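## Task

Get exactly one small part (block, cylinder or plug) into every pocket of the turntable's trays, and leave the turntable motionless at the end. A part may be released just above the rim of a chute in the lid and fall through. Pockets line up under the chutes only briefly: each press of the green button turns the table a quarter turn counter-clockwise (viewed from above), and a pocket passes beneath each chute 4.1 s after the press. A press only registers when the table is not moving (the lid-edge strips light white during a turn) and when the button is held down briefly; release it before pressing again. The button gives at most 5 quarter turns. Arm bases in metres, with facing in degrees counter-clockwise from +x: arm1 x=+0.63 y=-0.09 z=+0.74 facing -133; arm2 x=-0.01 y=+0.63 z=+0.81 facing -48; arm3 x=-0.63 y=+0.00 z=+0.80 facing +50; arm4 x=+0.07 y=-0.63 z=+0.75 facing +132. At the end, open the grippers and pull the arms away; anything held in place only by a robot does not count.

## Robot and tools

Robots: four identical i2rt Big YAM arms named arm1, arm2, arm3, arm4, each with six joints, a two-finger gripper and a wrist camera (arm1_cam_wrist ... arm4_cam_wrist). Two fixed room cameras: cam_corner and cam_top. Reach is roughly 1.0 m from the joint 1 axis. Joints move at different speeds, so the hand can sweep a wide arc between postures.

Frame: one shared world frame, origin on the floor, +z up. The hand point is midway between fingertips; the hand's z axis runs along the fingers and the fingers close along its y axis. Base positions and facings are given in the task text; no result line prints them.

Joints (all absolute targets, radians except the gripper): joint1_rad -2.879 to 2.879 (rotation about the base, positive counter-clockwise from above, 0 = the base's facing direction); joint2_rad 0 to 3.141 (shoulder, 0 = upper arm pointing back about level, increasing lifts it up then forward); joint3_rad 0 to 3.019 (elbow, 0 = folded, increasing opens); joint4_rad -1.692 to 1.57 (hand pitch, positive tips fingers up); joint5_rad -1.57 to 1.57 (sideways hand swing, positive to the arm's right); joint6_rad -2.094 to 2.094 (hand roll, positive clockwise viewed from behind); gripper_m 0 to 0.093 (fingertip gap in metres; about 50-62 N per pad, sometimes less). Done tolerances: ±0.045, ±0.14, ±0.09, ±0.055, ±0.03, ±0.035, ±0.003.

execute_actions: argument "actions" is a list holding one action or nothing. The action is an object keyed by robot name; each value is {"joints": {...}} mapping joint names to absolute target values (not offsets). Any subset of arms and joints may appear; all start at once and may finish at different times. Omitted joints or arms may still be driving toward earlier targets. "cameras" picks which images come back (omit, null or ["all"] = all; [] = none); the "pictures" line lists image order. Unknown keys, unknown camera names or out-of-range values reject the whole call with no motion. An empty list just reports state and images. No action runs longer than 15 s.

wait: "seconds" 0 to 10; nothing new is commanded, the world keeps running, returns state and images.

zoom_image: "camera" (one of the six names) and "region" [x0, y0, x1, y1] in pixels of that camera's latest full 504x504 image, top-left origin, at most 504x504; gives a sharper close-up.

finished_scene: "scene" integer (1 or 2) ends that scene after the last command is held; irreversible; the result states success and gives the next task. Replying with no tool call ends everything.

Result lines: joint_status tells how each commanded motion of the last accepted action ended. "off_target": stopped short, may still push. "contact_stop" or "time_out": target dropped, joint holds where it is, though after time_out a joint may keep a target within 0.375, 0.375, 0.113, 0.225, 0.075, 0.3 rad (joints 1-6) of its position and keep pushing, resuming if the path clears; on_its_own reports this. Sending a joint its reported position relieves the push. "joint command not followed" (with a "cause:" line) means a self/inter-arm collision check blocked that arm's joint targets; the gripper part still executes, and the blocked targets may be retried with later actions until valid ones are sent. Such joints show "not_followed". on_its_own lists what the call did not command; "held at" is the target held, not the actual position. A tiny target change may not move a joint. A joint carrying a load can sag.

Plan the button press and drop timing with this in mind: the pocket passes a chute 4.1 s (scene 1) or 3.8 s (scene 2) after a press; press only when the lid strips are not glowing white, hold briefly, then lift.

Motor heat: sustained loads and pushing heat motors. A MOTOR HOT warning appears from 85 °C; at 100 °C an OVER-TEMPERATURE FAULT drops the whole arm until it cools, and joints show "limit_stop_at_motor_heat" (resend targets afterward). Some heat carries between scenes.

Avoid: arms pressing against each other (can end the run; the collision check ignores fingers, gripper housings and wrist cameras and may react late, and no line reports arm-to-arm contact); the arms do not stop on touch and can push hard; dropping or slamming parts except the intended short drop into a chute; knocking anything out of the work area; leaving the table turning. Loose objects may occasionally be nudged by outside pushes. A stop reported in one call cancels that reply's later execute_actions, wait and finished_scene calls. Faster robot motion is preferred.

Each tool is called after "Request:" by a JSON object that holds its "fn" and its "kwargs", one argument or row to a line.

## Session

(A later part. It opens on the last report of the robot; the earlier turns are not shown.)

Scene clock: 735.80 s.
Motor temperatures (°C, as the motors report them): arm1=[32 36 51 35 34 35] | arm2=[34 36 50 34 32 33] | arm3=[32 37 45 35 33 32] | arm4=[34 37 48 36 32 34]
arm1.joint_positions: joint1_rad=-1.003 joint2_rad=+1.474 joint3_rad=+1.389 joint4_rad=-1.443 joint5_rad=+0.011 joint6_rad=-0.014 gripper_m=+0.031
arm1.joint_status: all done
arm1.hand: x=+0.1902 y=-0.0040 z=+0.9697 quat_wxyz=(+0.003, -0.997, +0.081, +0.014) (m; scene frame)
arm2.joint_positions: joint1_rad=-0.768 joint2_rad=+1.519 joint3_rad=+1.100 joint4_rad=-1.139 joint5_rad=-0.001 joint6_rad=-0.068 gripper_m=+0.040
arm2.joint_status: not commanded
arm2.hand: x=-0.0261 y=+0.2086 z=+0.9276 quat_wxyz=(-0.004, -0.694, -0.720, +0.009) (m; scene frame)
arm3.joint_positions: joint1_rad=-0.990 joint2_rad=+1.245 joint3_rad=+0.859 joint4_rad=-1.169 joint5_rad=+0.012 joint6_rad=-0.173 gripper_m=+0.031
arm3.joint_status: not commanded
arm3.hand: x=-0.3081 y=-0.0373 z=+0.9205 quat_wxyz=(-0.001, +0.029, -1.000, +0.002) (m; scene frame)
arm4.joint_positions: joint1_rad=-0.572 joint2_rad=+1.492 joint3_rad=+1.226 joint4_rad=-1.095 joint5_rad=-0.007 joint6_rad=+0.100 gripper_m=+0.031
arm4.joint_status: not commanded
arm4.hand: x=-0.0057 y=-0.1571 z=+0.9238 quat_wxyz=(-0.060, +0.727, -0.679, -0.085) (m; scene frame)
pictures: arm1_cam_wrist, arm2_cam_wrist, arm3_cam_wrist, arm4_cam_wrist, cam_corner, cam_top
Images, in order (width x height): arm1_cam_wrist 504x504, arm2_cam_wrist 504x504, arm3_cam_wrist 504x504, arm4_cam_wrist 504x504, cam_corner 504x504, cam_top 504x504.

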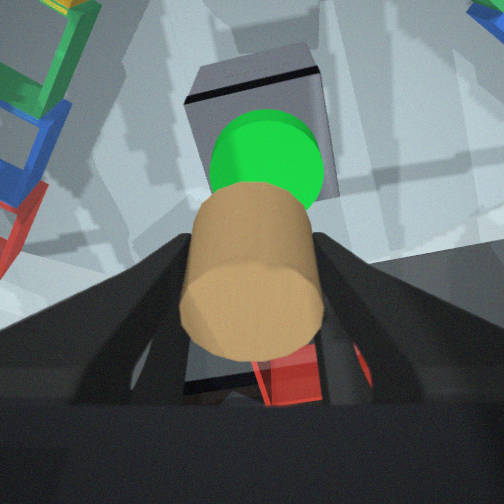

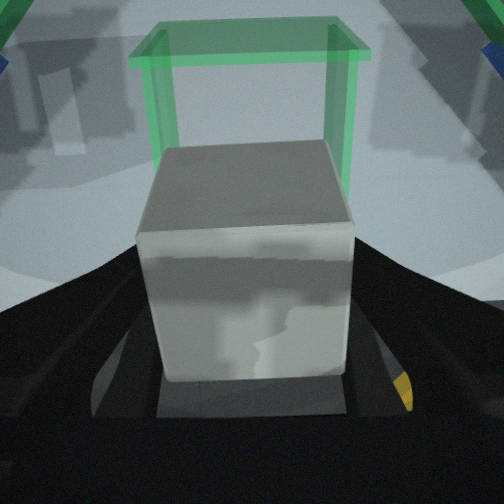

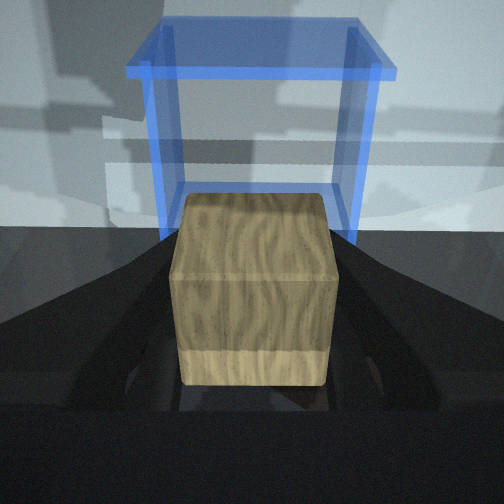

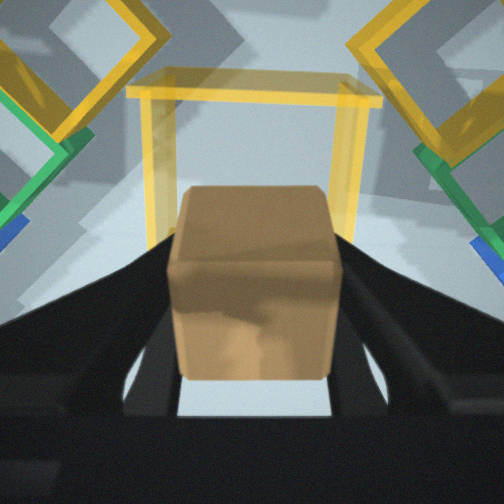

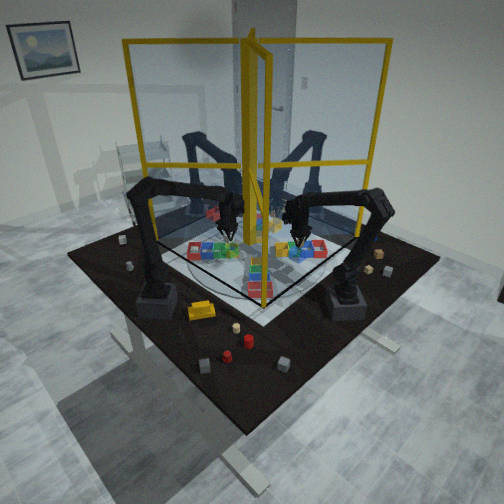

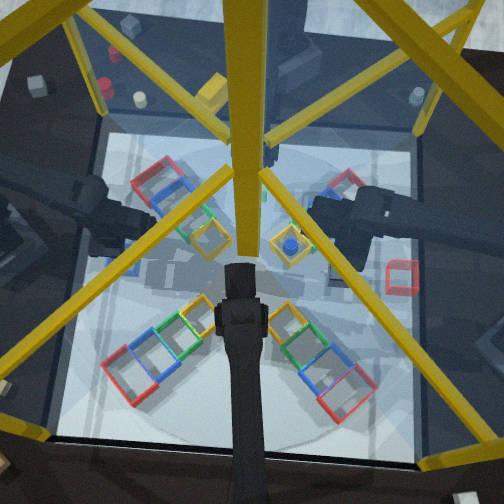

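Request:
{"fn": "execute_actions", "kwargs": {
  "actions": [
    {"arm1":{"joints":{"joint2_rad":1.495}}}
  ],
  "cameras": []
}}

Scene clock: 746.10 s.
Motor temperatures (°C, as the motors report them): arm1=[32 36 51 35 34 35] | arm2=[34 36 50 34 32 33] | arm3=[32 37 45 35 33 32] | arm4=[34 37 48 36 32 34]
arm1.joint_positions: joint1_rad=-1.003 joint2_rad=+1.474 joint3_rad=+1.389 joint4_rad=-1.443 joint5_rad=+0.011 joint6_rad=-0.014 gripper_m=+0.031
arm1.joint_status: all done
arm1.hand: x=+0.1902 y=-0.0040 z=+0.9697 quat_wxyz=(+0.003, -0.997, +0.081, +0.014) (m; scene frame)
arm2.joint_positions: joint1_rad=-0.768 joint2_rad=+1.519 joint3_rad=+1.100 joint4_rad=-1.139 joint5_rad=-0.001 joint6_rad=-0.068 gripper_m=+0.040
arm2.joint_status: not commanded
arm2.hand: x=-0.0261 y=+0.2086 z=+0.9276 quat_wxyz=(-0.004, -0.694, -0.720, +0.009) (m; scene frame)
arm3.joint_positions: joint1_rad=-0.990 joint2_rad=+1.245 joint3_rad=+0.859 joint4_rad=-1.169 joint5_rad=+0.012 joint6_rad=-0.173 gripper_m=+0.031
arm3.joint_status: not commanded
arm3.hand: x=-0.3081 y=-0.0373 z=+0.9205 quat_wxyz=(-0.001, +0.029, -1.000, +0.002) (m; scene frame)
arm4.joint_positions: joint1_rad=-0.572 joint2_rad=+1.492 joint3_rad=+1.226 joint4_rad=-1.095 joint5_rad=-0.007 joint6_rad=+0.100 gripper_m=+0.031
arm4.joint_status: not commanded
arm4.hand: x=-0.0057 y=-0.1571 z=+0.9238 quat_wxyz=(-0.060, +0.727, -0.679, -0.085) (m; scene frame)
pictures: none
No camera images: the call's "cameras" was empty. Leave "cameras" out to get every camera's image.

Request:
{"fn": "execute_actions", "kwargs": {
  "actions": [
    {"arm1":{"joints":{"joint2_rad":1.515}}}
  ],
  "cameras": []
}}

Scene clock: 752.63 s.
Motor temperatures (°C, as the motors report them): arm1=[32 36 51 35 34 35] | arm2=[34 36 50 34 32 33] | arm3=[32 37 45 35 33 32] | arm4=[34 37 48 36 32 34]
arm1.joint_positions: joint1_rad=-1.003 joint2_rad=+1.493 joint3_rad=+1.389 joint4_rad=-1.443 joint5_rad=+0.011 joint6_rad=-0.014 gripper_m=+0.031
arm1.joint_status: all done
arm1.hand: x=+0.1885 y=-0.0038 z=+0.9617 quat_wxyz=(+0.002, -0.997, +0.081, +0.004) (m; scene frame)
arm2.joint_positions: joint1_rad=-0.768 joint2_rad=+1.519 joint3_rad=+1.100 joint4_rad=-1.139 joint5_rad=-0.001 joint6_rad=-0.068 gripper_m=+0.040
arm2.joint_status: not commanded
arm2.hand: x=-0.0261 y=+0.2086 z=+0.9276 quat_wxyz=(-0.004, -0.694, -0.720, +0.009) (m; scene frame)
arm3.joint_positions: joint1_rad=-0.990 joint2_rad=+1.245 joint3_rad=+0.859 joint4_rad=-1.169 joint5_rad=+0.012 joint6_rad=-0.173 gripper_m=+0.031
arm3.joint_status: not commanded
arm3.hand: x=-0.3081 y=-0.0373 z=+0.9205 quat_wxyz=(-0.001, +0.029, -1.000, +0.002) (m; scene frame)
arm4.joint_positions: joint1_rad=-0.572 joint2_rad=+1.492 joint3_rad=+1.226 joint4_rad=-1.095 joint5_rad=-0.007 joint6_rad=+0.100 gripper_m=+0.031
arm4.joint_status: not commanded
arm4.hand: x=-0.0057 y=-0.1571 z=+0.9238 quat_wxyz=(-0.060, +0.727, -0.679, -0.085) (m; scene frame)
pictures: none
No camera images: the call's "cameras" was empty. Leave "cameras" out to get every camera's image.

Request:
{"fn": "execute_actions", "kwargs": {
  "actions": [
    {"arm1":{"joints":{"joint2_rad":1.61}}}
  ],
  "cameras": []
}}

Request:
{"fn": "execute_actions", "kwargs": {
  "actions": [
    {"arm1":{"joints":{"joint1_rad":-1.125,"joint2_rad":1.15}}}
  ],
  "cameras": []
}}

Request:
{"fn": "execute_actions", "kwargs": {
  "actions": [
    {"arm1":{"joints":{"joint3_rad":0.955,"joint4_rad":-1.35}}}
  ],
  "cameras": []
}}

Request:
{"fn": "wait", "kwargs": {
  "seconds": 0.8
}}

Request:
{"fn": "execute_actions", "kwargs": {
  "actions": [
    {"arm1":{"joints":{"gripper_m":0.05}},"arm2":{"joints":{"gripper_m":0.051}},"arm3":{"joints":{"gripper_m":0.05}},"arm4":{"joints":{"gripper_m":0.05}}}
  ],
  "cameras": ["cam_top"]
}}

Scene clock: 760.20 s.
Motor temperatures (°C, as the motors report them): arm1=[32 36 51 35 34 35] | arm2=[34 36 50 34 32 33] | arm3=[32 37 45 35 33 32] | arm4=[34 38 48 36 32 34]
arm1.joint_positions: joint1_rad=-1.003 joint2_rad=+1.583 joint3_rad=+1.396 joint4_rad=-1.446 joint5_rad=+0.011 joint6_rad=-0.014 gripper_m=+0.031
arm1.joint_status: all done
arm1.hand: x=+0.1806 y=-0.0027 z=+0.9255 quat_wxyz=(-0.002, -0.996, +0.081, -0.039) (m; scene frame)
arm2.joint_positions: joint1_rad=-0.768 joint2_rad=+1.519 joint3_rad=+1.100 joint4_rad=-1.139 joint5_rad=-0.001 joint6_rad=-0.068 gripper_m=+0.040
arm2.joint_status: not commanded
arm2.hand: x=-0.0261 y=+0.2086 z=+0.9276 quat_wxyz=(-0.004, -0.694, -0.720, +0.009) (m; scene frame)
arm3.joint_positions: joint1_rad=-0.990 joint2_rad=+1.245 joint3_rad=+0.859 joint4_rad=-1.169 joint5_rad=+0.012 joint6_rad=-0.173 gripper_m=+0.031
arm3.joint_status: not commanded
arm3.hand: x=-0.3081 y=-0.0373 z=+0.9205 quat_wxyz=(-0.001, +0.029, -1.000, +0.002) (m; scene frame)
arm4.joint_positions: joint1_rad=-0.572 joint2_rad=+1.492 joint3_rad=+1.226 joint4_rad=-1.095 joint5_rad=-0.007 joint6_rad=+0.100 gripper_m=+0.031
arm4.joint_status: not commanded
arm4.hand: x=-0.0057 y=-0.1571 z=+0.9238 quat_wxyz=(-0.060, +0.727, -0.679, -0.085) (m; scene frame)
pictures: none
No camera images: the call's "cameras" was empty. Leave "cameras" out to get every camera's image.

Scene clock: 761.70 s.
Motor temperatures (°C, as the motors report them): arm1=[32 36 51 35 34 35] | arm2=[34 36 50 34 32 33] | arm3=[32 37 45 35 33 32] | arm4=[34 38 48 36 32 34]
arm1.joint_positions: joint1_rad=-1.134 joint2_rad=+1.145 joint3_rad=+1.396 joint4_rad=-1.446 joint5_rad=+0.011 joint6_rad=-0.014 gripper_m=+0.031
arm1.joint_status: all done
arm1.hand: x=+0.2564 y=+0.0366 z=+1.1037 quat_wxyz=(+0.031, -0.973, +0.145, +0.176) (m; scene frame)
arm2.joint_positions: joint1_rad=-0.768 joint2_rad=+1.519 joint3_rad=+1.100 joint4_rad=-1.139 joint5_rad=-0.001 joint6_rad=-0.068 gripper_m=+0.040
arm2.joint_status: not commanded
arm2.hand: x=-0.0261 y=+0.2086 z=+0.9276 quat_wxyz=(-0.004, -0.694, -0.720, +0.009) (m; scene frame)
arm3.joint_positions: joint1_rad=-0.990 joint2_rad=+1.245 joint3_rad=+0.859 joint4_rad=-1.169 joint5_rad=+0.012 joint6_rad=-0.173 gripper_m=+0.031
arm3.joint_status: not commanded
arm3.hand: x=-0.3081 y=-0.0373 z=+0.9205 quat_wxyz=(-0.001, +0.029, -1.000, +0.002) (m; scene frame)
arm4.joint_positions: joint1_rad=-0.572 joint2_rad=+1.492 joint3_rad=+1.226 joint4_rad=-1.095 joint5_rad=-0.007 joint6_rad=+0.100 gripper_m=+0.031
arm4.joint_status: not commanded
arm4.hand: x=-0.0057 y=-0.1571 z=+0.9238 quat_wxyz=(-0.060, +0.727, -0.679, -0.085) (m; scene frame)
pictures: none
No camera images: the call's "cameras" was empty. Leave "cameras" out to get every camera's image.

Scene clock: 762.80 s.
Motor temperatures (°C, as the motors report them): arm1=[32 36 50 35 34 35] | arm2=[34 36 50 34 32 33] | arm3=[32 37 45 35 33 32] | arm4=[34 38 48 36 32 34]
arm1.joint_positions: joint1_rad=-1.134 joint2_rad=+1.143 joint3_rad=+0.961 joint4_rad=-1.364 joint5_rad=+0.011 joint6_rad=-0.014 gripper_m=+0.031
arm1.joint_status: all done
arm1.hand: x=+0.3345 y=+0.0108 z=+0.9237 quat_wxyz=(+0.003, -0.989, +0.146, +0.004) (m; scene frame)
arm2.joint_positions: joint1_rad=-0.768 joint2_rad=+1.519 joint3_rad=+1.100 joint4_rad=-1.139 joint5_rad=-0.001 joint6_rad=-0.068 gripper_m=+0.040
arm2.joint_status: not commanded
arm2.hand: x=-0.0261 y=+0.2086 z=+0.9276 quat_wxyz=(-0.004, -0.694, -0.720, +0.009) (m; scene frame)
arm3.joint_positions: joint1_rad=-0.990 joint2_rad=+1.245 joint3_rad=+0.859 joint4_rad=-1.169 joint5_rad=+0.012 joint6_rad=-0.173 gripper_m=+0.031
arm3.joint_status: not commanded
arm3.hand: x=-0.3081 y=-0.0373 z=+0.9205 quat_wxyz=(-0.001, +0.029, -1.000, +0.002) (m; scene frame)
arm4.joint_positions: joint1_rad=-0.572 joint2_rad=+1.492 joint3_rad=+1.226 joint4_rad=-1.095 joint5_rad=-0.007 joint6_rad=+0.100 gripper_m=+0.031
arm4.joint_status: not commanded
arm4.hand: x=-0.0057 y=-0.1571 z=+0.9238 quat_wxyz=(-0.060, +0.727, -0.679, -0.085) (m; scene frame)
pictures: none
No camera images: the call's "cameras" was empty. Leave "cameras" out to get every camera's image.

Scene clock: 763.60 s.
Motor temperatures (°C, as the motors report them): arm1=[32 36 50 35 34 35] | arm2=[34 36 50 34 32 33] | arm3=[32 37 45 35 33 32] | arm4=[34 38 48 36 32 34]
arm1.joint_positions: joint1_rad=-1.134 joint2_rad=+1.143 joint3_rad=+0.961 joint4_rad=-1.364 joint5_rad=+0.011 joint6_rad=-0.014 gripper_m=+0.031
arm1.joint_status: all done
arm1.hand: x=+0.3345 y=+0.0108 z=+0.9237 quat_wxyz=(+0.003, -0.989, +0.146, +0.004) (m; scene frame)
arm2.joint_positions: joint1_rad=-0.768 joint2_rad=+1.519 joint3_rad=+1.100 joint4_rad=-1.139 joint5_rad=-0.001 joint6_rad=-0.068 gripper_m=+0.040
arm2.joint_status: not commanded
arm2.hand: x=-0.0261 y=+0.2086 z=+0.9276 quat_wxyz=(-0.004, -0.694, -0.720, +0.009) (m; scene frame)
arm3.joint_positions: joint1_rad=-0.990 joint2_rad=+1.245 joint3_rad=+0.859 joint4_rad=-1.169 joint5_rad=+0.012 joint6_rad=-0.173 gripper_m=+0.031
arm3.joint_status: not commanded
arm3.hand: x=-0.3081 y=-0.0373 z=+0.9205 quat_wxyz=(-0.001, +0.029, -1.000, +0.002) (m; scene frame)
arm4.joint_positions: joint1_rad=-0.572 joint2_rad=+1.492 joint3_rad=+1.226 joint4_rad=-1.095 joint5_rad=-0.007 joint6_rad=+0.100 gripper_m=+0.031
arm4.joint_status: not commanded
arm4.hand: x=-0.0057 y=-0.1571 z=+0.9238 quat_wxyz=(-0.060, +0.727, -0.679, -0.085) (m; scene frame)
wait: 0.80 s; at rest by 0.27 s
pictures: arm1_cam_wrist, arm2_cam_wrist, arm3_cam_wrist, arm4_cam_wrist, cam_corner, cam_top
Images, in order (width x height): arm1_cam_wrist 504x504, arm2_cam_wrist 504x504, arm3_cam_wrist 504x504, arm4_cam_wrist 504x504, cam_corner 504x504, cam_top 504x504.

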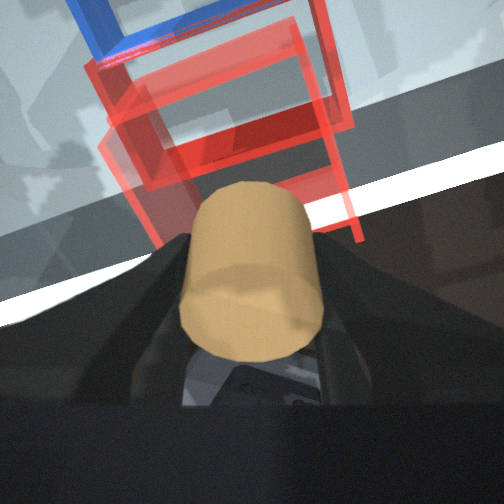

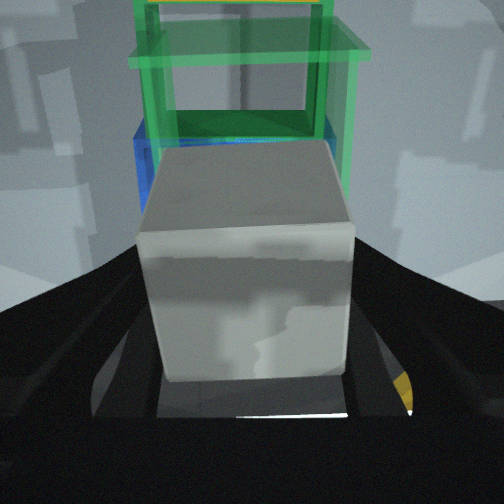

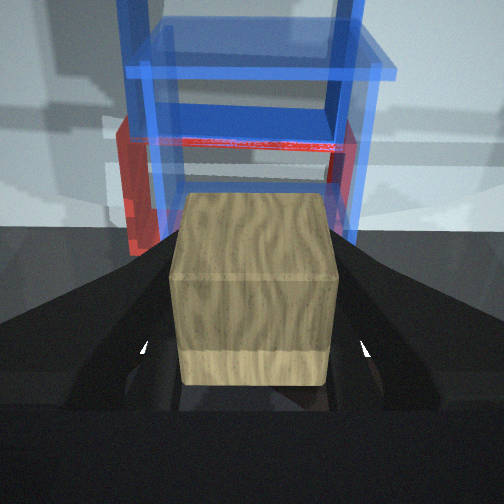

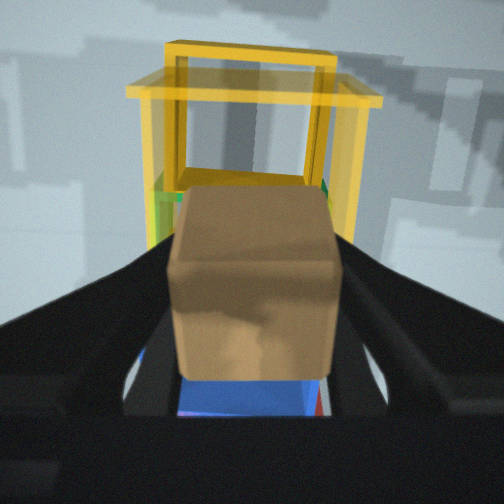

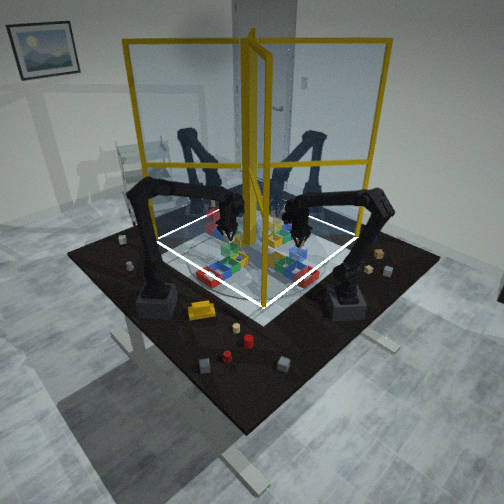

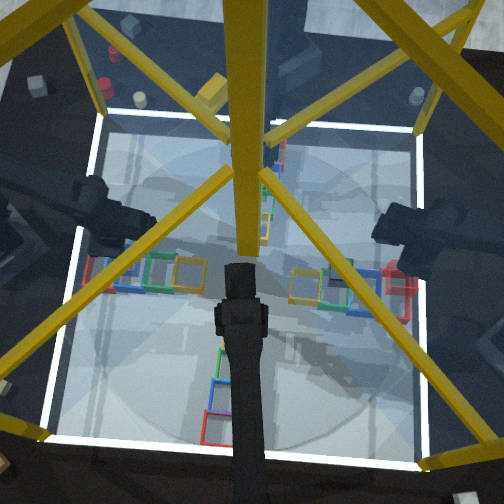

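Scene clock: 764.13 s.
Motor temperatures (°C, as the motors report them): arm1=[32 36 50 35 34 35] | arm2=[34 36 50 34 32 33] | arm3=[32 37 45 35 33 32] | arm4=[34 38 48 36 32 34]
arm1.joint_positions: joint1_rad=-1.134 joint2_rad=+1.143 joint3_rad=+0.961 joint4_rad=-1.364 joint5_rad=+0.011 joint6_rad=-0.014 gripper_m=+0.050
arm1.joint_status: all done
arm1.hand: x=+0.3345 y=+0.0108 z=+0.9237 quat_wxyz=(+0.003, -0.989, +0.146, +0.004) (m; scene frame)
arm2.joint_positions: joint1_rad=-0.768 joint2_rad=+1.519 joint3_rad=+1.100 joint4_rad=-1.139 joint5_rad=-0.001 joint6_rad=-0.068 gripper_m=+0.051
arm2.joint_status: all done
arm2.hand: x=-0.0261 y=+0.2086 z=+0.9276 quat_wxyz=(-0.004, -0.694, -0.720, +0.009) (m; scene frame)
arm3.joint_positions: joint1_rad=-0.990 joint2_rad=+1.245 joint3_rad=+0.859 joint4_rad=-1.169 joint5_rad=+0.012 joint6_rad=-0.173 gripper_m=+0.050
arm3.joint_status: all done
arm3.hand: x=-0.3081 y=-0.0373 z=+0.9205 quat_wxyz=(-0.001, +0.029, -1.000, +0.002) (m; scene frame)
arm4.joint_positions: joint1_rad=-0.572 joint2_rad=+1.492 joint3_rad=+1.226 joint4_rad=-1.095 joint5_rad=-0.007 joint6_rad=+0.100 gripper_m=+0.050
arm4.joint_status: all done
arm4.hand: x=-0.0057 y=-0.1571 z=+0.9238 quat_wxyz=(-0.060, +0.727, -0.679, -0.085) (m; scene frame)
pictures: cam_top
Images, in order (width x height): cam_top 504x504.

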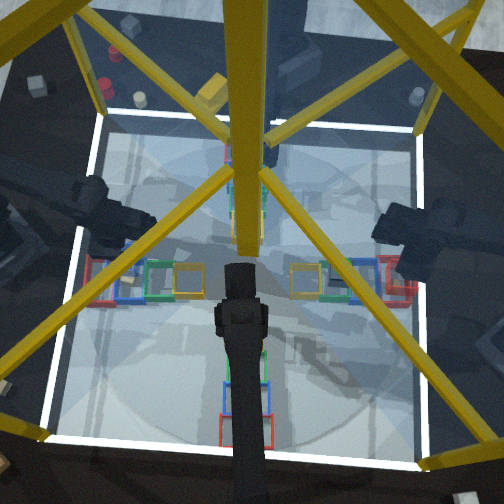

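Request:
{"fn": "execute_actions", "kwargs": {
  "actions": [
    {"arm1":{"joints":{"joint1_rad":0.8,"joint2_rad":0.922,"joint3_rad":0.86,"joint4_rad":-1.5,"gripper_m":0.07}},"arm2":{"joints":{"joint1_rad":0.93,"joint2_rad":0.922,"joint3_rad":0.86,"joint4_rad":-1.5,"joint6_rad":0,"gripper_m":0.07}},"arm3":{"joints":{"joint1_rad":0.68,"joint2_rad":0.922,"joint3_rad":0.86,"joint4_rad":-1.5,"joint6_rad":0,"gripper_m":0.07}},"arm4":{"joints":{"joint1_rad":0.88,"joint2_rad":0.922,"joint3_rad":0.86,"joint4_rad":-1.5,"joint6_rad":0,"gripper_m":0.07}}}
  ],
  "cameras": []
}}

Request:
{"fn": "execute_actions", "kwargs": {
  "actions": [
    {"arm1":{"joints":{"joint2_rad":1.286,"joint3_rad":1.2,"joint4_rad":-1.063}},"arm2":{"joints":{"joint2_rad":1.286,"joint3_rad":1.2,"joint4_rad":-1.063}},"arm3":{"joints":{"joint2_rad":1.286,"joint3_rad":1.2,"joint4_rad":-1.063}},"arm4":{"joints":{"joint2_rad":1.286,"joint3_rad":1.2,"joint4_rad":-1.063}}}
  ]
}}

Scene clock: 793.07 s.
Motor temperatures (°C, as the motors report them): arm1=[32 36 49 35 34 35] | arm2=[34 36 50 34 32 33] | arm3=[32 37 45 35 33 32] | arm4=[34 37 48 36 32 34]
arm1.joint_positions: joint1_rad=+0.796 joint2_rad=+0.912 joint3_rad=+0.862 joint4_rad=-1.485 joint5_rad=+0.009 joint6_rad=-0.014 gripper_m=+0.070
arm1.joint_status: all done
arm1.hand: x=+0.6373 y=-0.3180 z=+0.9499 quat_wxyz=(-0.018, -0.683, -0.730, +0.015) (m; scene frame)
arm2.joint_positions: joint1_rad=+0.928 joint2_rad=+0.917 joint3_rad=+0.863 joint4_rad=-1.489 joint5_rad=-0.003 joint6_rad=-0.011 gripper_m=+0.070
arm2.joint_status: all done
arm2.hand: x=+0.2206 y=+0.6528 z=+1.0185 quat_wxyz=(-0.010, +0.052, -0.999, +0.000) (m; scene frame)
arm3.joint_positions: joint1_rad=+0.677 joint2_rad=+0.915 joint3_rad=+0.859 joint4_rad=-1.484 joint5_rad=+0.011 joint6_rad=-0.008 gripper_m=+0.070
arm3.joint_status: all done
arm3.hand: x=-0.6208 y=+0.2348 z=+1.0107 quat_wxyz=(-0.014, +0.703, -0.711, -0.015) (m; scene frame)
arm4.joint_positions: joint1_rad=+0.872 joint2_rad=+0.919 joint3_rad=+0.869 joint4_rad=-1.492 joint5_rad=-0.007 joint6_rad=+0.014 gripper_m=+0.070
arm4.joint_status: all done
arm4.hand: x=-0.1595 y=-0.6402 z=+0.9601 quat_wxyz=(+0.005, +1.000, +0.014, -0.015) (m; scene frame)
pictures: none
No camera images: the call's "cameras" was empty. Leave "cameras" out to get every camera's image.

Scene clock: 794.23 s.
Motor temperatures (°C, as the motors report them): arm1=[32 36 49 35 34 35] | arm2=[34 36 51 34 32 33] | arm3=[32 37 46 35 33 32] | arm4=[34 37 49 36 32 34]
arm1.joint_positions: joint1_rad=+0.796 joint2_rad=+1.278 joint3_rad=+1.155 joint4_rad=-1.083 joint5_rad=+0.009 joint6_rad=-0.014 gripper_m=+0.070
arm1.joint_status: all done
arm1.hand: x=+0.6479 y=-0.5277 z=+0.9811 quat_wxyz=(-0.136, -0.673, -0.716, +0.128) (m; scene frame)
arm2.joint_positions: joint1_rad=+0.928 joint2_rad=+1.284 joint3_rad=+1.161 joint4_rad=-1.078 joint5_rad=-0.003 joint6_rad=-0.011 gripper_m=+0.070
arm2.joint_status: all done
arm2.hand: x=+0.4342 y=+0.6730 z=+1.0479 quat_wxyz=(-0.180, +0.052, -0.982, -0.007) (m; scene frame)
arm3.joint_positions: joint1_rad=+0.677 joint2_rad=+1.284 joint3_rad=+1.148 joint4_rad=-1.086 joint5_rad=+0.011 joint6_rad=-0.008 gripper_m=+0.070
arm3.joint_status: all done
arm3.hand: x=-0.6166 y=+0.4431 z=+1.0380 quat_wxyz=(-0.127, +0.691, -0.701, -0.125) (m; scene frame)
arm4.joint_positions: joint1_rad=+0.872 joint2_rad=+1.288 joint3_rad=+1.144 joint4_rad=-1.077 joint5_rad=-0.007 joint6_rad=+0.014 gripper_m=+0.070
arm4.joint_status: all done
arm4.hand: x=-0.3682 y=-0.6488 z=+0.9795 quat_wxyz=(+0.009, +0.985, +0.014, -0.174) (m; scene frame)
pictures: arm1_cam_wrist, arm2_cam_wrist, arm3_cam_wrist, arm4_cam_wrist, cam_corner, cam_top
Images, in order (width x height): arm1_cam_wrist 504x504, arm2_cam_wrist 504x504, arm3_cam_wrist 504x504, arm4_cam_wrist 504x504, cam_corner 504x504, cam_top 504x504.

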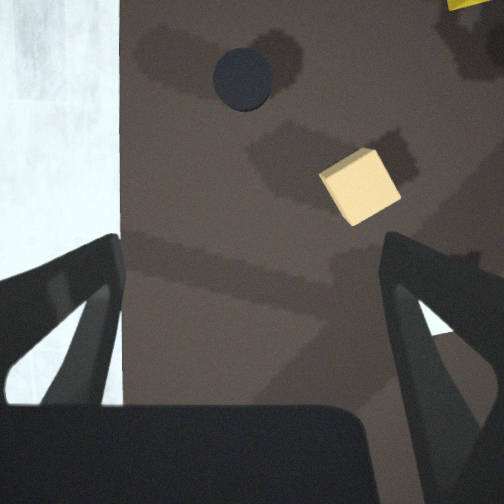

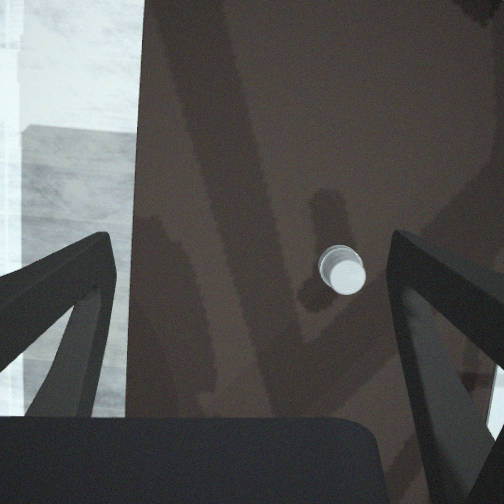

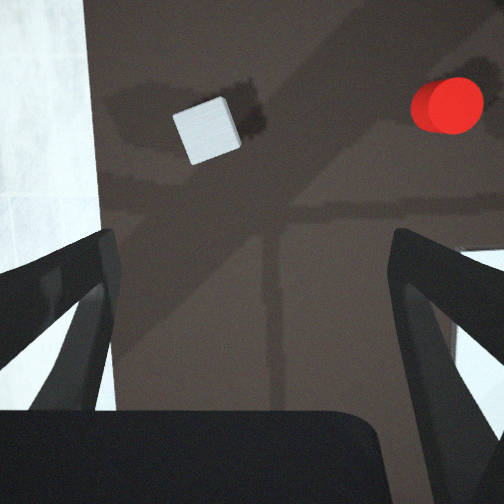

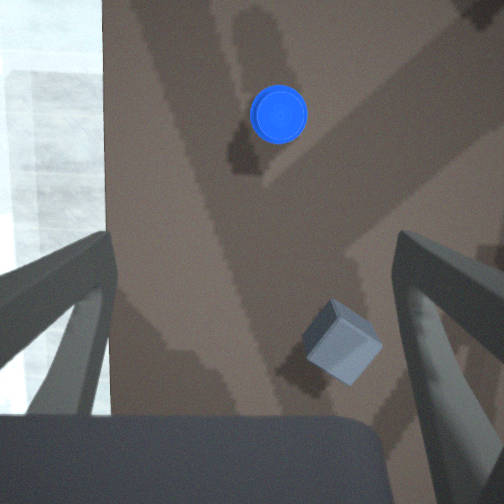

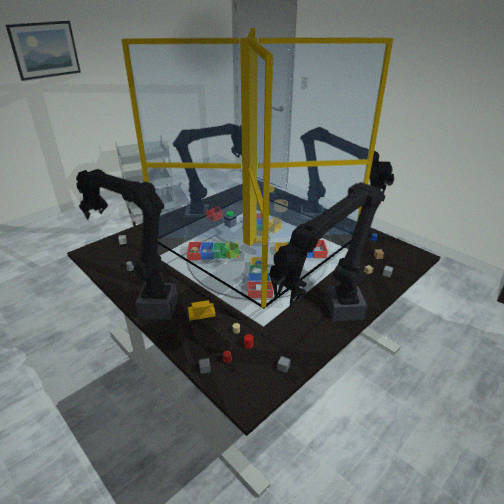

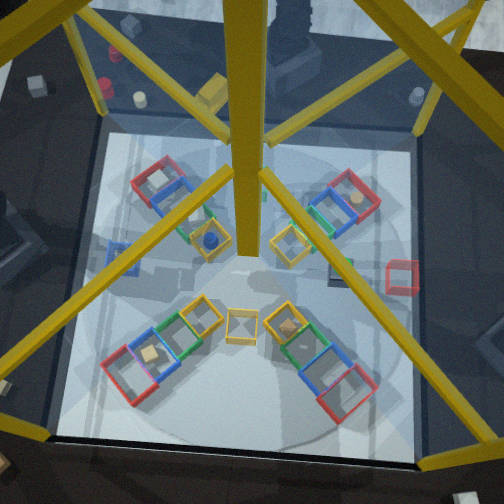

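Request:
{"fn": "execute_actions", "kwargs": {
  "actions": [
    {"arm1":{"joints":{"joint1_rad":0.815,"joint2_rad":1.815,"joint3_rad":1.33,"joint4_rad":-1.04,"gripper_m":0.08}},"arm2":{"joints":{"joint1_rad":0.70,"joint2_rad":1.62,"joint3_rad":0.79,"joint4_rad":-0.725,"gripper_m":0.08}},"arm3":{"joints":{"joint1_rad":0.755,"joint2_rad":1.81,"joint3_rad":1.089,"joint4_rad":-0.83,"joint6_rad":-0.32,"gripper_m":0.08}},"arm4":{"joints":{"joint1_rad":0.83,"joint2_rad":1.73,"joint3_rad":1.175,"joint4_rad":-0.977,"gripper_m":0.08}}}
  ],
  "cameras": ["arm1_cam_wrist","arm2_cam_wrist","arm3_cam_wrist","arm4_cam_wrist"]
}}

Scene clock: 869.17 s.
Motor temperatures (°C, as the motors report them): arm1=[32 36 55 36 34 35] | arm2=[34 36 57 35 32 33] | arm3=[32 37 51 35 33 32] | arm4=[34 37 56 36 32 34]
arm1.joint_positions: joint1_rad=+0.806 joint2_rad=+1.824 joint3_rad=+1.317 joint4_rad=-1.049 joint5_rad=+0.009 joint6_rad=-0.014 gripper_m=+0.080
arm1.joint_status: all done
arm1.hand: x=+0.6597 y=-0.6047 z=+0.7950 quat_wxyz=(-0.010, -0.680, -0.733, +0.007) (m; scene frame)
arm2.joint_positions: joint1_rad=+0.694 joint2_rad=+1.618 joint3_rad=+0.772 joint4_rad=-0.736 joint5_rad=-0.002 joint6_rad=-0.010 gripper_m=+0.080
arm2.joint_status: all done
arm2.hand: x=+0.3408 y=+0.5797 z=+0.7855 quat_wxyz=(+0.009, -0.065, -0.998, +0.001) (m; scene frame)
arm3.joint_positions: joint1_rad=+0.759 joint2_rad=+1.825 joint3_rad=+1.078 joint4_rad=-0.847 joint5_rad=+0.011 joint6_rad=-0.311 gripper_m=+0.080
arm3.joint_status: all done
arm3.hand: x=-0.6569 y=+0.4603 z=+0.7833 quat_wxyz=(+0.005, +0.827, -0.563, +0.003) (m; scene frame)
arm4.joint_positions: joint1_rad=+0.837 joint2_rad=+1.752 joint3_rad=+1.144 joint4_rad=-0.985 joint5_rad=-0.007 joint6_rad=+0.014 gripper_m=+0.080
arm4.joint_status: all done
arm4.hand: x=-0.3901 y=-0.6335 z=+0.7787 quat_wxyz=(+0.004, +1.000, -0.004, +0.011) (m; scene frame)
pictures: arm1_cam_wrist, arm2_cam_wrist, arm3_cam_wrist, arm4_cam_wrist
Images, in order (width x height): arm1_cam_wrist 504x504, arm2_cam_wrist 504x504, arm3_cam_wrist 504x504, arm4_cam_wrist 504x504.

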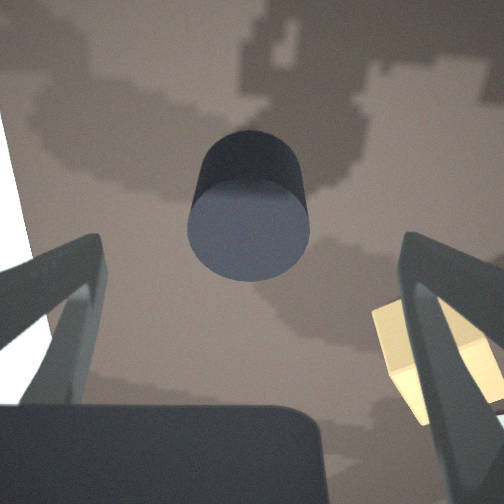

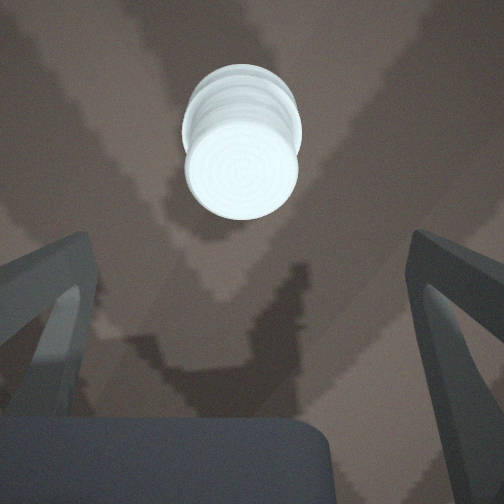

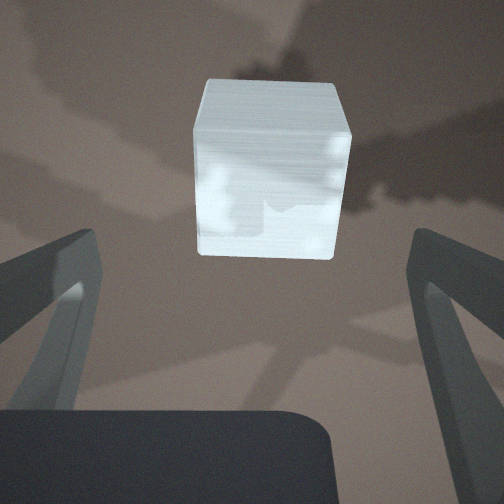

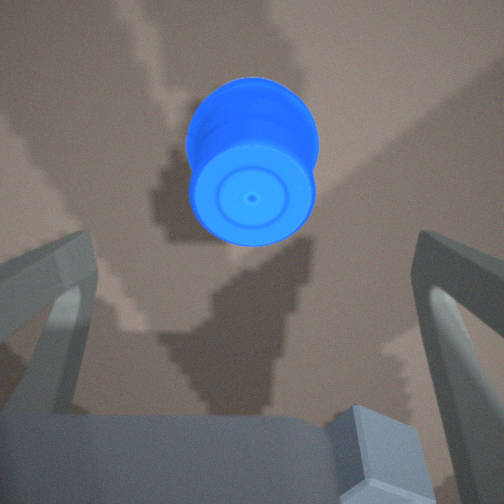

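Request:
{"fn": "execute_actions", "kwargs": {
  "actions": [
    {"arm1":{"joints":{"joint2_rad":1.89,"joint3_rad":1.259,"joint4_rad":-0.915}},"arm2":{"joints":{"joint2_rad":1.735,"joint4_rad":-0.59}},"arm3":{"joints":{"joint2_rad":1.885,"joint3_rad":1.03,"joint4_rad":-0.69}},"arm4":{"joints":{"joint2_rad":1.80,"joint3_rad":1.107,"joint4_rad":-0.855}}}
  ],
  "cameras": ["arm1_cam_wrist","arm2_cam_wrist","arm3_cam_wrist","arm4_cam_wrist"]
}}

Scene clock: 906.23 s.
Motor temperatures (°C, as the motors report them): arm1=[32 38 51 36 34 35] | arm2=[34 36 51 34 32 33] | arm3=[32 39 46 35 33 32] | arm4=[34 39 52 36 32 34]
arm1.joint_positions: joint1_rad=+0.806 joint2_rad=+1.872 joint3_rad=+1.265 joint4_rad=-0.931 joint5_rad=+0.009 joint6_rad=-0.014 gripper_m=+0.080
arm1.joint_status: all done
arm1.hand: x=+0.6603 y=-0.6060 z=+0.7544 quat_wxyz=(-0.017, -0.680, -0.733, +0.014) (m; scene frame)
arm2.joint_positions: joint1_rad=+0.694 joint2_rad=+1.735 joint3_rad=+0.772 joint4_rad=-0.602 joint5_rad=-0.002 joint6_rad=-0.010 gripper_m=+0.080
arm2.joint_status: all done
arm2.hand: x=+0.3526 y=+0.5778 z=+0.7455 quat_wxyz=(+0.001, -0.065, -0.998, +0.002) (m; scene frame)
arm3.joint_positions: joint1_rad=+0.759 joint2_rad=+1.883 joint3_rad=+1.030 joint4_rad=-0.709 joint5_rad=+0.011 joint6_rad=-0.312 gripper_m=+0.080
arm3.joint_status: all done
arm3.hand: x=-0.6573 y=+0.4594 z=+0.7453 quat_wxyz=(-0.008, +0.827, -0.563, -0.007) (m; scene frame)
arm4.joint_positions: joint1_rad=+0.837 joint2_rad=+1.797 joint3_rad=+1.112 joint4_rad=-0.866 joint5_rad=-0.007 joint6_rad=+0.014 gripper_m=+0.080
arm4.joint_status: all done
arm4.hand: x=-0.3988 y=-0.6336 z=+0.7488 quat_wxyz=(+0.005, +1.000, -0.004, -0.010) (m; scene frame)
pictures: arm1_cam_wrist, arm2_cam_wrist, arm3_cam_wrist, arm4_cam_wrist
Images, in order (width x height): arm1_cam_wrist 504x504, arm2_cam_wrist 504x504, arm3_cam_wrist 504x504, arm4_cam_wrist 504x504.

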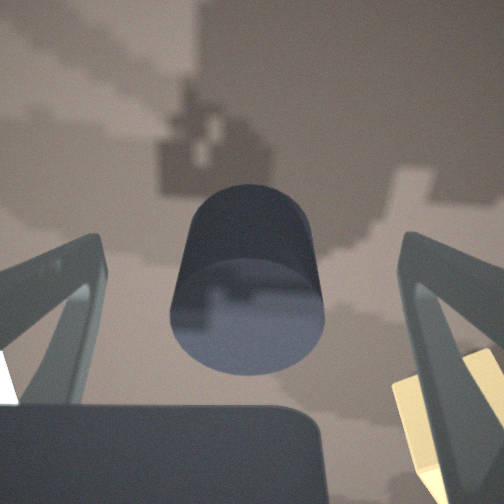

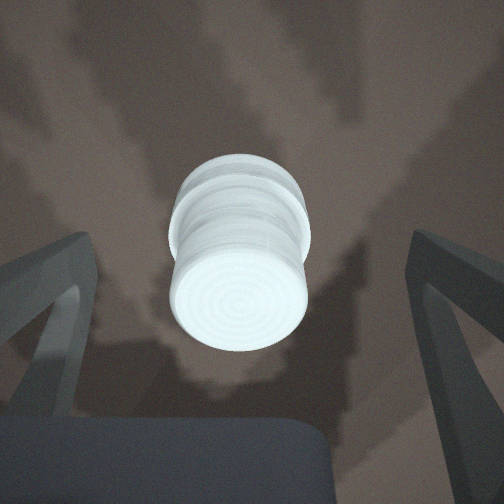

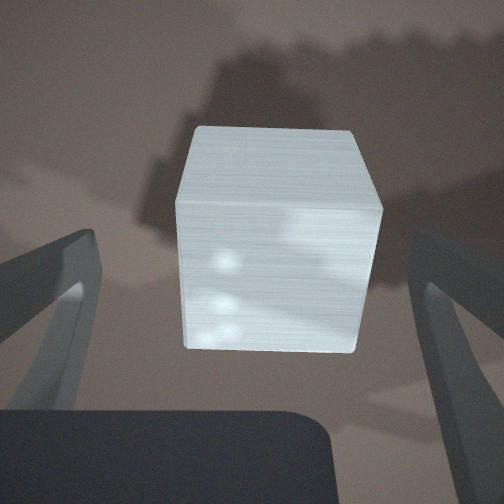

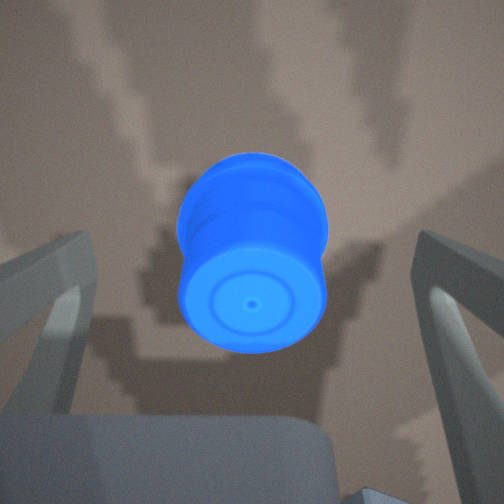

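Request:
{"fn": "execute_actions", "kwargs": {
  "actions": [
    {"arm1":{"joints":{"joint2_rad":1.92,"joint4_rad":-0.885}},"arm3":{"joints":{"joint2_rad":1.912,"joint4_rad":-0.675}},"arm4":{"joints":{"joint2_rad":1.82,"joint4_rad":-0.845}}}
  ],
  "cameras": []
}}

Scene clock: 918.87 s.
Motor temperatures (°C, as the motors report them): arm1=[32 38 49 36 34 35] | arm2=[34 36 51 34 32 33] | arm3=[32 39 46 35 33 32] | arm4=[34 38 50 36 32 34]
arm1.joint_positions: joint1_rad=+0.806 joint2_rad=+1.890 joint3_rad=+1.265 joint4_rad=-0.902 joint5_rad=+0.009 joint6_rad=-0.014 gripper_m=+0.080
arm1.joint_status: all done
arm1.hand: x=+0.6607 y=-0.6109 z=+0.7457 quat_wxyz=(-0.021, -0.680, -0.733, +0.017) (m; scene frame)
arm2.joint_positions: joint1_rad=+0.694 joint2_rad=+1.735 joint3_rad=+0.772 joint4_rad=-0.602 joint5_rad=-0.002 joint6_rad=-0.010 gripper_m=+0.080
arm2.joint_status: not commanded
arm2.hand: x=+0.3526 y=+0.5778 z=+0.7455 quat_wxyz=(+0.001, -0.065, -0.998, +0.002) (m; scene frame)
arm3.joint_positions: joint1_rad=+0.759 joint2_rad=+1.897 joint3_rad=+1.030 joint4_rad=-0.694 joint5_rad=+0.011 joint6_rad=-0.312 gripper_m=+0.080
arm3.joint_status: all done
arm3.hand: x=-0.6574 y=+0.4603 z=+0.7391 quat_wxyz=(-0.008, +0.827, -0.563, -0.007) (m; scene frame)
arm4.joint_positions: joint1_rad=+0.837 joint2_rad=+1.806 joint3_rad=+1.112 joint4_rad=-0.856 joint5_rad=-0.007 joint6_rad=+0.014 gripper_m=+0.080
arm4.joint_status: all done
arm4.hand: x=-0.3999 y=-0.6336 z=+0.7447 quat_wxyz=(+0.005, +1.000, -0.004, -0.010) (m; scene frame)
pictures: none
No camera images: the call's "cameras" was empty. Leave "cameras" out to get every camera's image.

Request:
{"fn": "execute_actions", "kwargs": {
  "actions": [
    {"arm1":{"joints":{"joint2_rad":1.945,"gripper_m":0.045}},"arm2":{"joints":{"gripper_m":0.02}},"arm3":{"joints":{"gripper_m":0.029}},"arm4":{"joints":{"gripper_m":0.02}}}
  ],
  "cameras": []
}}

Request:
{"fn": "execute_actions", "kwargs": {
  "actions": [
    {"arm1":{"joints":{"gripper_m":0.02}}}
  ],
  "cameras": ["arm1_cam_wrist","arm2_cam_wrist","arm3_cam_wrist","arm4_cam_wrist"]
}}

Scene clock: 925.50 s.
Motor temperatures (°C, as the motors report them): arm1=[32 38 49 36 34 35] | arm2=[34 37 50 34 32 33] | arm3=[32 39 45 35 33 32] | arm4=[34 38 49 36 32 34]
arm1.joint_positions: joint1_rad=+0.806 joint2_rad=+1.918 joint3_rad=+1.265 joint4_rad=-0.902 joint5_rad=+0.009 joint6_rad=-0.014 gripper_m=+0.045
arm1.joint_status: all done
arm1.hand: x=+0.6607 y=-0.6072 z=+0.7317 quat_wxyz=(-0.011, -0.680, -0.733, +0.008) (m; scene frame)
arm2.joint_positions: joint1_rad=+0.694 joint2_rad=+1.735 joint3_rad=+0.772 joint4_rad=-0.602 joint5_rad=-0.002 joint6_rad=-0.010 gripper_m=+0.030
arm2.joint_status: gripper_m off_target (ended at +0.030, target +0.020)
arm2.hand: x=+0.3527 y=+0.5779 z=+0.7455 quat_wxyz=(+0.000, -0.065, -0.998, +0.002) (m; scene frame)
arm3.joint_positions: joint1_rad=+0.758 joint2_rad=+1.897 joint3_rad=+1.030 joint4_rad=-0.692 joint5_rad=+0.012 joint6_rad=-0.313 gripper_m=+0.039
arm3.joint_status: gripper_m off_target (ended at +0.039, target +0.029)
arm3.hand: x=-0.6572 y=+0.4607 z=+0.7391 quat_wxyz=(-0.009, +0.827, -0.563, -0.007) (m; scene frame)
arm4.joint_positions: joint1_rad=+0.837 joint2_rad=+1.806 joint3_rad=+1.112 joint4_rad=-0.856 joint5_rad=-0.007 joint6_rad=+0.014 gripper_m=+0.028
arm4.joint_status: gripper_m off_target (ended at +0.028, target +0.020)
arm4.hand: x=-0.3999 y=-0.6336 z=+0.7447 quat_wxyz=(+0.005, +1.000, -0.004, -0.010) (m; scene frame)
pictures: none
No camera images: the call's "cameras" was empty. Leave "cameras" out to get every camera's image.

Scene clock: 926.00 s.
Motor temperatures (°C, as the motors report them): arm1=[32 38 49 36 34 35] | arm2=[34 37 50 34 32 33] | arm3=[32 39 45 35 33 32] | arm4=[34 38 49 36 32 34]
arm1.joint_positions: joint1_rad=+0.807 joint2_rad=+1.918 joint3_rad=+1.265 joint4_rad=-0.901 joint5_rad=+0.009 joint6_rad=-0.014 gripper_m=+0.035
arm1.joint_status: gripper_m off_target (ended at +0.035, target +0.020)
arm1.hand: x=+0.6609 y=-0.6074 z=+0.7317 quat_wxyz=(-0.011, -0.680, -0.734, +0.008) (m; scene frame)
arm2.joint_positions: joint1_rad=+0.694 joint2_rad=+1.735 joint3_rad=+0.772 joint4_rad=-0.602 joint5_rad=-0.002 joint6_rad=-0.010 gripper_m=+0.030
arm2.joint_status: not commanded
arm2.hand: x=+0.3527 y=+0.5779 z=+0.7455 quat_wxyz=(+0.000, -0.065, -0.998, +0.002) (m; scene frame)
arm3.joint_positions: joint1_rad=+0.758 joint2_rad=+1.897 joint3_rad=+1.030 joint4_rad=-0.692 joint5_rad=+0.012 joint6_rad=-0.313 gripper_m=+0.039
arm3.joint_status: not commanded
arm3.hand: x=-0.6572 y=+0.4607 z=+0.7391 quat_wxyz=(-0.009, +0.827, -0.563, -0.007) (m; scene frame)
arm4.joint_positions: joint1_rad=+0.837 joint2_rad=+1.806 joint3_rad=+1.112 joint4_rad=-0.856 joint5_rad=-0.007 joint6_rad=+0.014 gripper_m=+0.028
arm4.joint_status: not commanded
arm4.hand: x=-0.3999 y=-0.6336 z=+0.7447 quat_wxyz=(+0.005, +1.000, -0.004, -0.010) (m; scene frame)
pictures: arm1_cam_wrist, arm2_cam_wrist, arm3_cam_wrist, arm4_cam_wrist
Images, in order (width x height): arm1_cam_wrist 504x504, arm2_cam_wrist 504x504, arm3_cam_wrist 504x504, arm4_cam_wrist 504x504.

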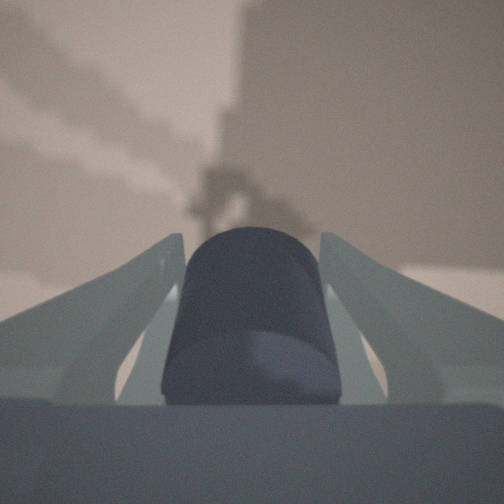

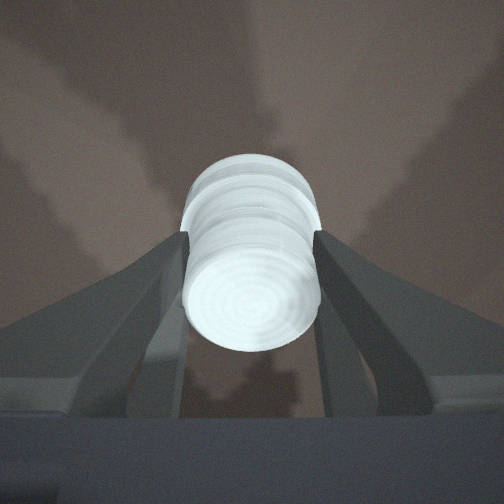

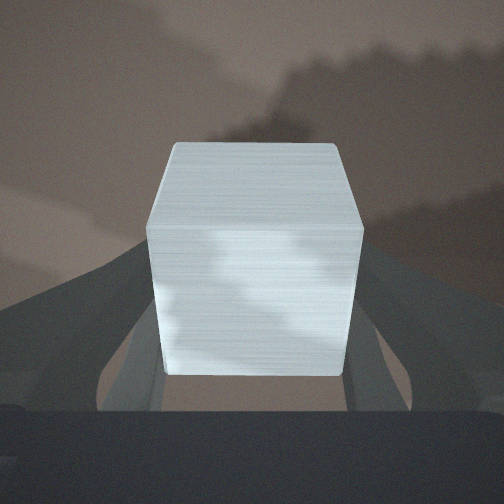

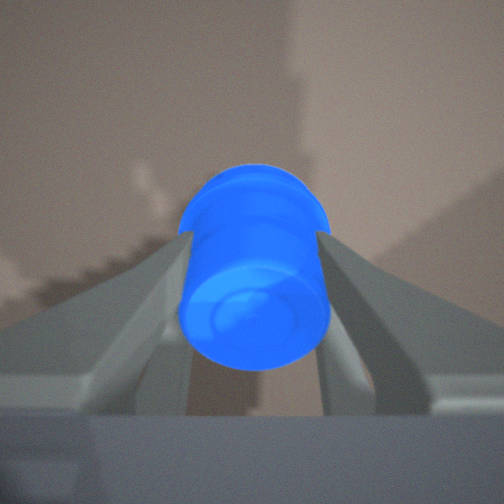

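Request:
{"fn": "execute_actions", "kwargs": {
  "actions": [
    {"arm1":{"joints":{"joint2_rad":0.922,"joint3_rad":0.86,"joint4_rad":-1.5}},"arm2":{"joints":{"joint2_rad":0.922,"joint3_rad":0.86,"joint4_rad":-1.5}},"arm3":{"joints":{"joint2_rad":0.922,"joint3_rad":0.86,"joint4_rad":-1.5}},"arm4":{"joints":{"joint2_rad":0.922,"joint3_rad":0.86,"joint4_rad":-1.5}}}
  ],
  "cameras": []
}}

Request:
{"fn": "execute_actions", "kwargs": {
  "actions": [
    {"arm1":{"joints":{"joint1_rad":-1.005}},"arm2":{"joints":{"joint1_rad":-0.785,"joint6_rad":-0.08}},"arm3":{"joints":{"joint1_rad":-1.015,"joint6_rad":-0.16}},"arm4":{"joints":{"joint1_rad":-0.56,"joint6_rad":0.115}}}
  ],
  "cameras": []
}}

Request:
{"fn": "execute_actions", "kwargs": {
  "actions": [
    {"arm1":{"joints":{"joint3_rad":1.42,"joint4_rad":-1.435}},"arm2":{"joints":{"joint2_rad":1.505,"joint3_rad":1.27,"joint4_rad":-1.325}},"arm3":{"joints":{"joint2_rad":1.235,"joint3_rad":1.02,"joint4_rad":-1.345}},"arm4":{"joints":{"joint2_rad":1.465,"joint3_rad":1.37,"joint4_rad":-1.21}}}
  ],
  "cameras": ["cam_corner"]
}}

Scene clock: 951.37 s.
Motor temperatures (°C, as the motors report them): arm1=[32 38 48 36 34 35] | arm2=[34 37 50 34 32 33] | arm3=[32 39 45 35 33 32] | arm4=[34 38 48 36 32 34]
arm1.joint_positions: joint1_rad=+0.807 joint2_rad=+0.923 joint3_rad=+0.869 joint4_rad=-1.486 joint5_rad=+0.009 joint6_rad=-0.014 gripper_m=+0.035
arm1.joint_status: all done
arm1.hand: x=+0.6400 y=-0.3202 z=+0.9504 quat_wxyz=(-0.017, -0.680, -0.733, +0.013) (m; scene frame)
arm2.joint_positions: joint1_rad=+0.694 joint2_rad=+0.918 joint3_rad=+0.830 joint4_rad=-1.489 joint5_rad=-0.002 joint6_rad=-0.010 gripper_m=+0.030
arm2.joint_status: all done
arm2.hand: x=+0.2105 y=+0.5995 z=+1.0061 quat_wxyz=(+0.007, -0.065, -0.998, +0.001) (m; scene frame)
arm3.joint_positions: joint1_rad=+0.758 joint2_rad=+0.928 joint3_rad=+0.840 joint4_rad=-1.485 joint5_rad=+0.012 joint6_rad=-0.313 gripper_m=+0.039
arm3.joint_status: all done
arm3.hand: x=-0.6395 y=+0.2301 z=+1.0009 quat_wxyz=(-0.003, +0.827, -0.562, -0.003) (m; scene frame)
arm4.joint_positions: joint1_rad=+0.837 joint2_rad=+0.924 joint3_rad=+0.858 joint4_rad=-1.494 joint5_rad=-0.007 joint6_rad=+0.014 gripper_m=+0.028
arm4.joint_status: all done
arm4.hand: x=-0.1566 y=-0.6319 z=+0.9544 quat_wxyz=(+0.005, +1.000, -0.004, -0.005) (m; scene frame)
pictures: none
No camera images: the call's "cameras" was empty. Leave "cameras" out to get every camera's image.

Scene clock: 953.27 s.
Motor temperatures (°C, as the motors report them): arm1=[32 38 48 36 34 35] | arm2=[34 36 51 34 32 33] | arm3=[32 39 45 35 33 32] | arm4=[34 38 48 36 32 34]
arm1.joint_positions: joint1_rad=-1.001 joint2_rad=+0.923 joint3_rad=+0.869 joint4_rad=-1.486 joint5_rad=+0.011 joint6_rad=-0.014 gripper_m=+0.035
arm1.joint_status: all done
arm1.hand: x=+0.3947 y=-0.0410 z=+0.9442 quat_wxyz=(+0.002, -0.997, +0.080, +0.008) (m; scene frame)
arm2.joint_positions: joint1_rad=-0.782 joint2_rad=+0.918 joint3_rad=+0.830 joint4_rad=-1.489 joint5_rad=-0.001 joint6_rad=-0.068 gripper_m=+0.030
arm2.joint_status: all done
arm2.hand: x=-0.0226 y=+0.4065 z=+1.0088 quat_wxyz=(+0.003, -0.699, -0.715, +0.002) (m; scene frame)
arm3.joint_positions: joint1_rad=-1.011 joint2_rad=+0.928 joint3_rad=+0.840 joint4_rad=-1.485 joint5_rad=+0.013 joint6_rad=-0.167 gripper_m=+0.039
arm3.joint_status: all done
arm3.hand: x=-0.4009 y=-0.0324 z=+0.9951 quat_wxyz=(+0.008, +0.016, -1.000, +0.001) (m; scene frame)
arm4.joint_positions: joint1_rad=-0.552 joint2_rad=+0.924 joint3_rad=+0.858 joint4_rad=-1.494 joint5_rad=-0.007 joint6_rad=+0.101 gripper_m=+0.028
arm4.joint_status: all done
arm4.hand: x=+0.0310 y=-0.4023 z=+0.9539 quat_wxyz=(+0.001, +0.737, -0.676, -0.006) (m; scene frame)
pictures: none
No camera images: the call's "cameras" was empty. Leave "cameras" out to get every camera's image.

Scene clock: 954.67 s.
Motor temperatures (°C, as the motors report them): arm1=[32 38 49 36 34 35] | arm2=[34 36 51 34 32 33] | arm3=[32 39 46 35 33 32] | arm4=[34 38 49 36 32 34]
arm1.joint_positions: joint1_rad=-1.001 joint2_rad=+0.920 joint3_rad=+1.378 joint4_rad=-1.448 joint5_rad=+0.011 joint6_rad=-0.014 gripper_m=+0.035
arm1.joint_status: all done
arm1.hand: x=+0.3055 y=-0.0235 z=+1.1719 quat_wxyz=(+0.028, -0.957, +0.079, +0.278) (m; scene frame)
arm2.joint_positions: joint1_rad=-0.782 joint2_rad=+1.514 joint3_rad=+1.231 joint4_rad=-1.328 joint5_rad=-0.001 joint6_rad=-0.068 gripper_m=+0.030
arm2.joint_status: all done
arm2.hand: x=-0.0320 y=+0.2065 z=+0.9766 quat_wxyz=(+0.014, -0.699, -0.715, -0.011) (m; scene frame)
arm3.joint_positions: joint1_rad=-1.011 joint2_rad=+1.249 joint3_rad=+0.976 joint4_rad=-1.354 joint5_rad=+0.013 joint6_rad=-0.167 gripper_m=+0.039
arm3.joint_status: all done
arm3.hand: x=-0.3108 y=-0.0445 z=+0.9620 quat_wxyz=(+0.035, +0.016, -0.999, -0.003) (m; scene frame)
arm4.joint_positions: joint1_rad=-0.552 joint2_rad=+1.473 joint3_rad=+1.305 joint4_rad=-1.214 joint5_rad=-0.007 joint6_rad=+0.101 gripper_m=+0.028
arm4.joint_status: all done
arm4.hand: x=-0.0144 y=-0.1628 z=+0.9600 quat_wxyz=(-0.053, +0.734, -0.673, -0.078) (m; scene frame)
pictures: cam_corner
Images, in order (width x height): cam_corner 504x504.

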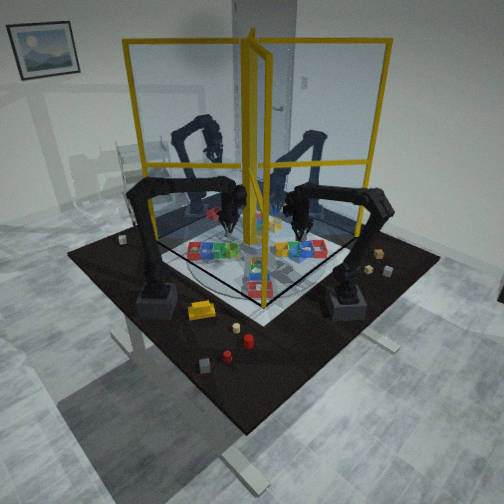

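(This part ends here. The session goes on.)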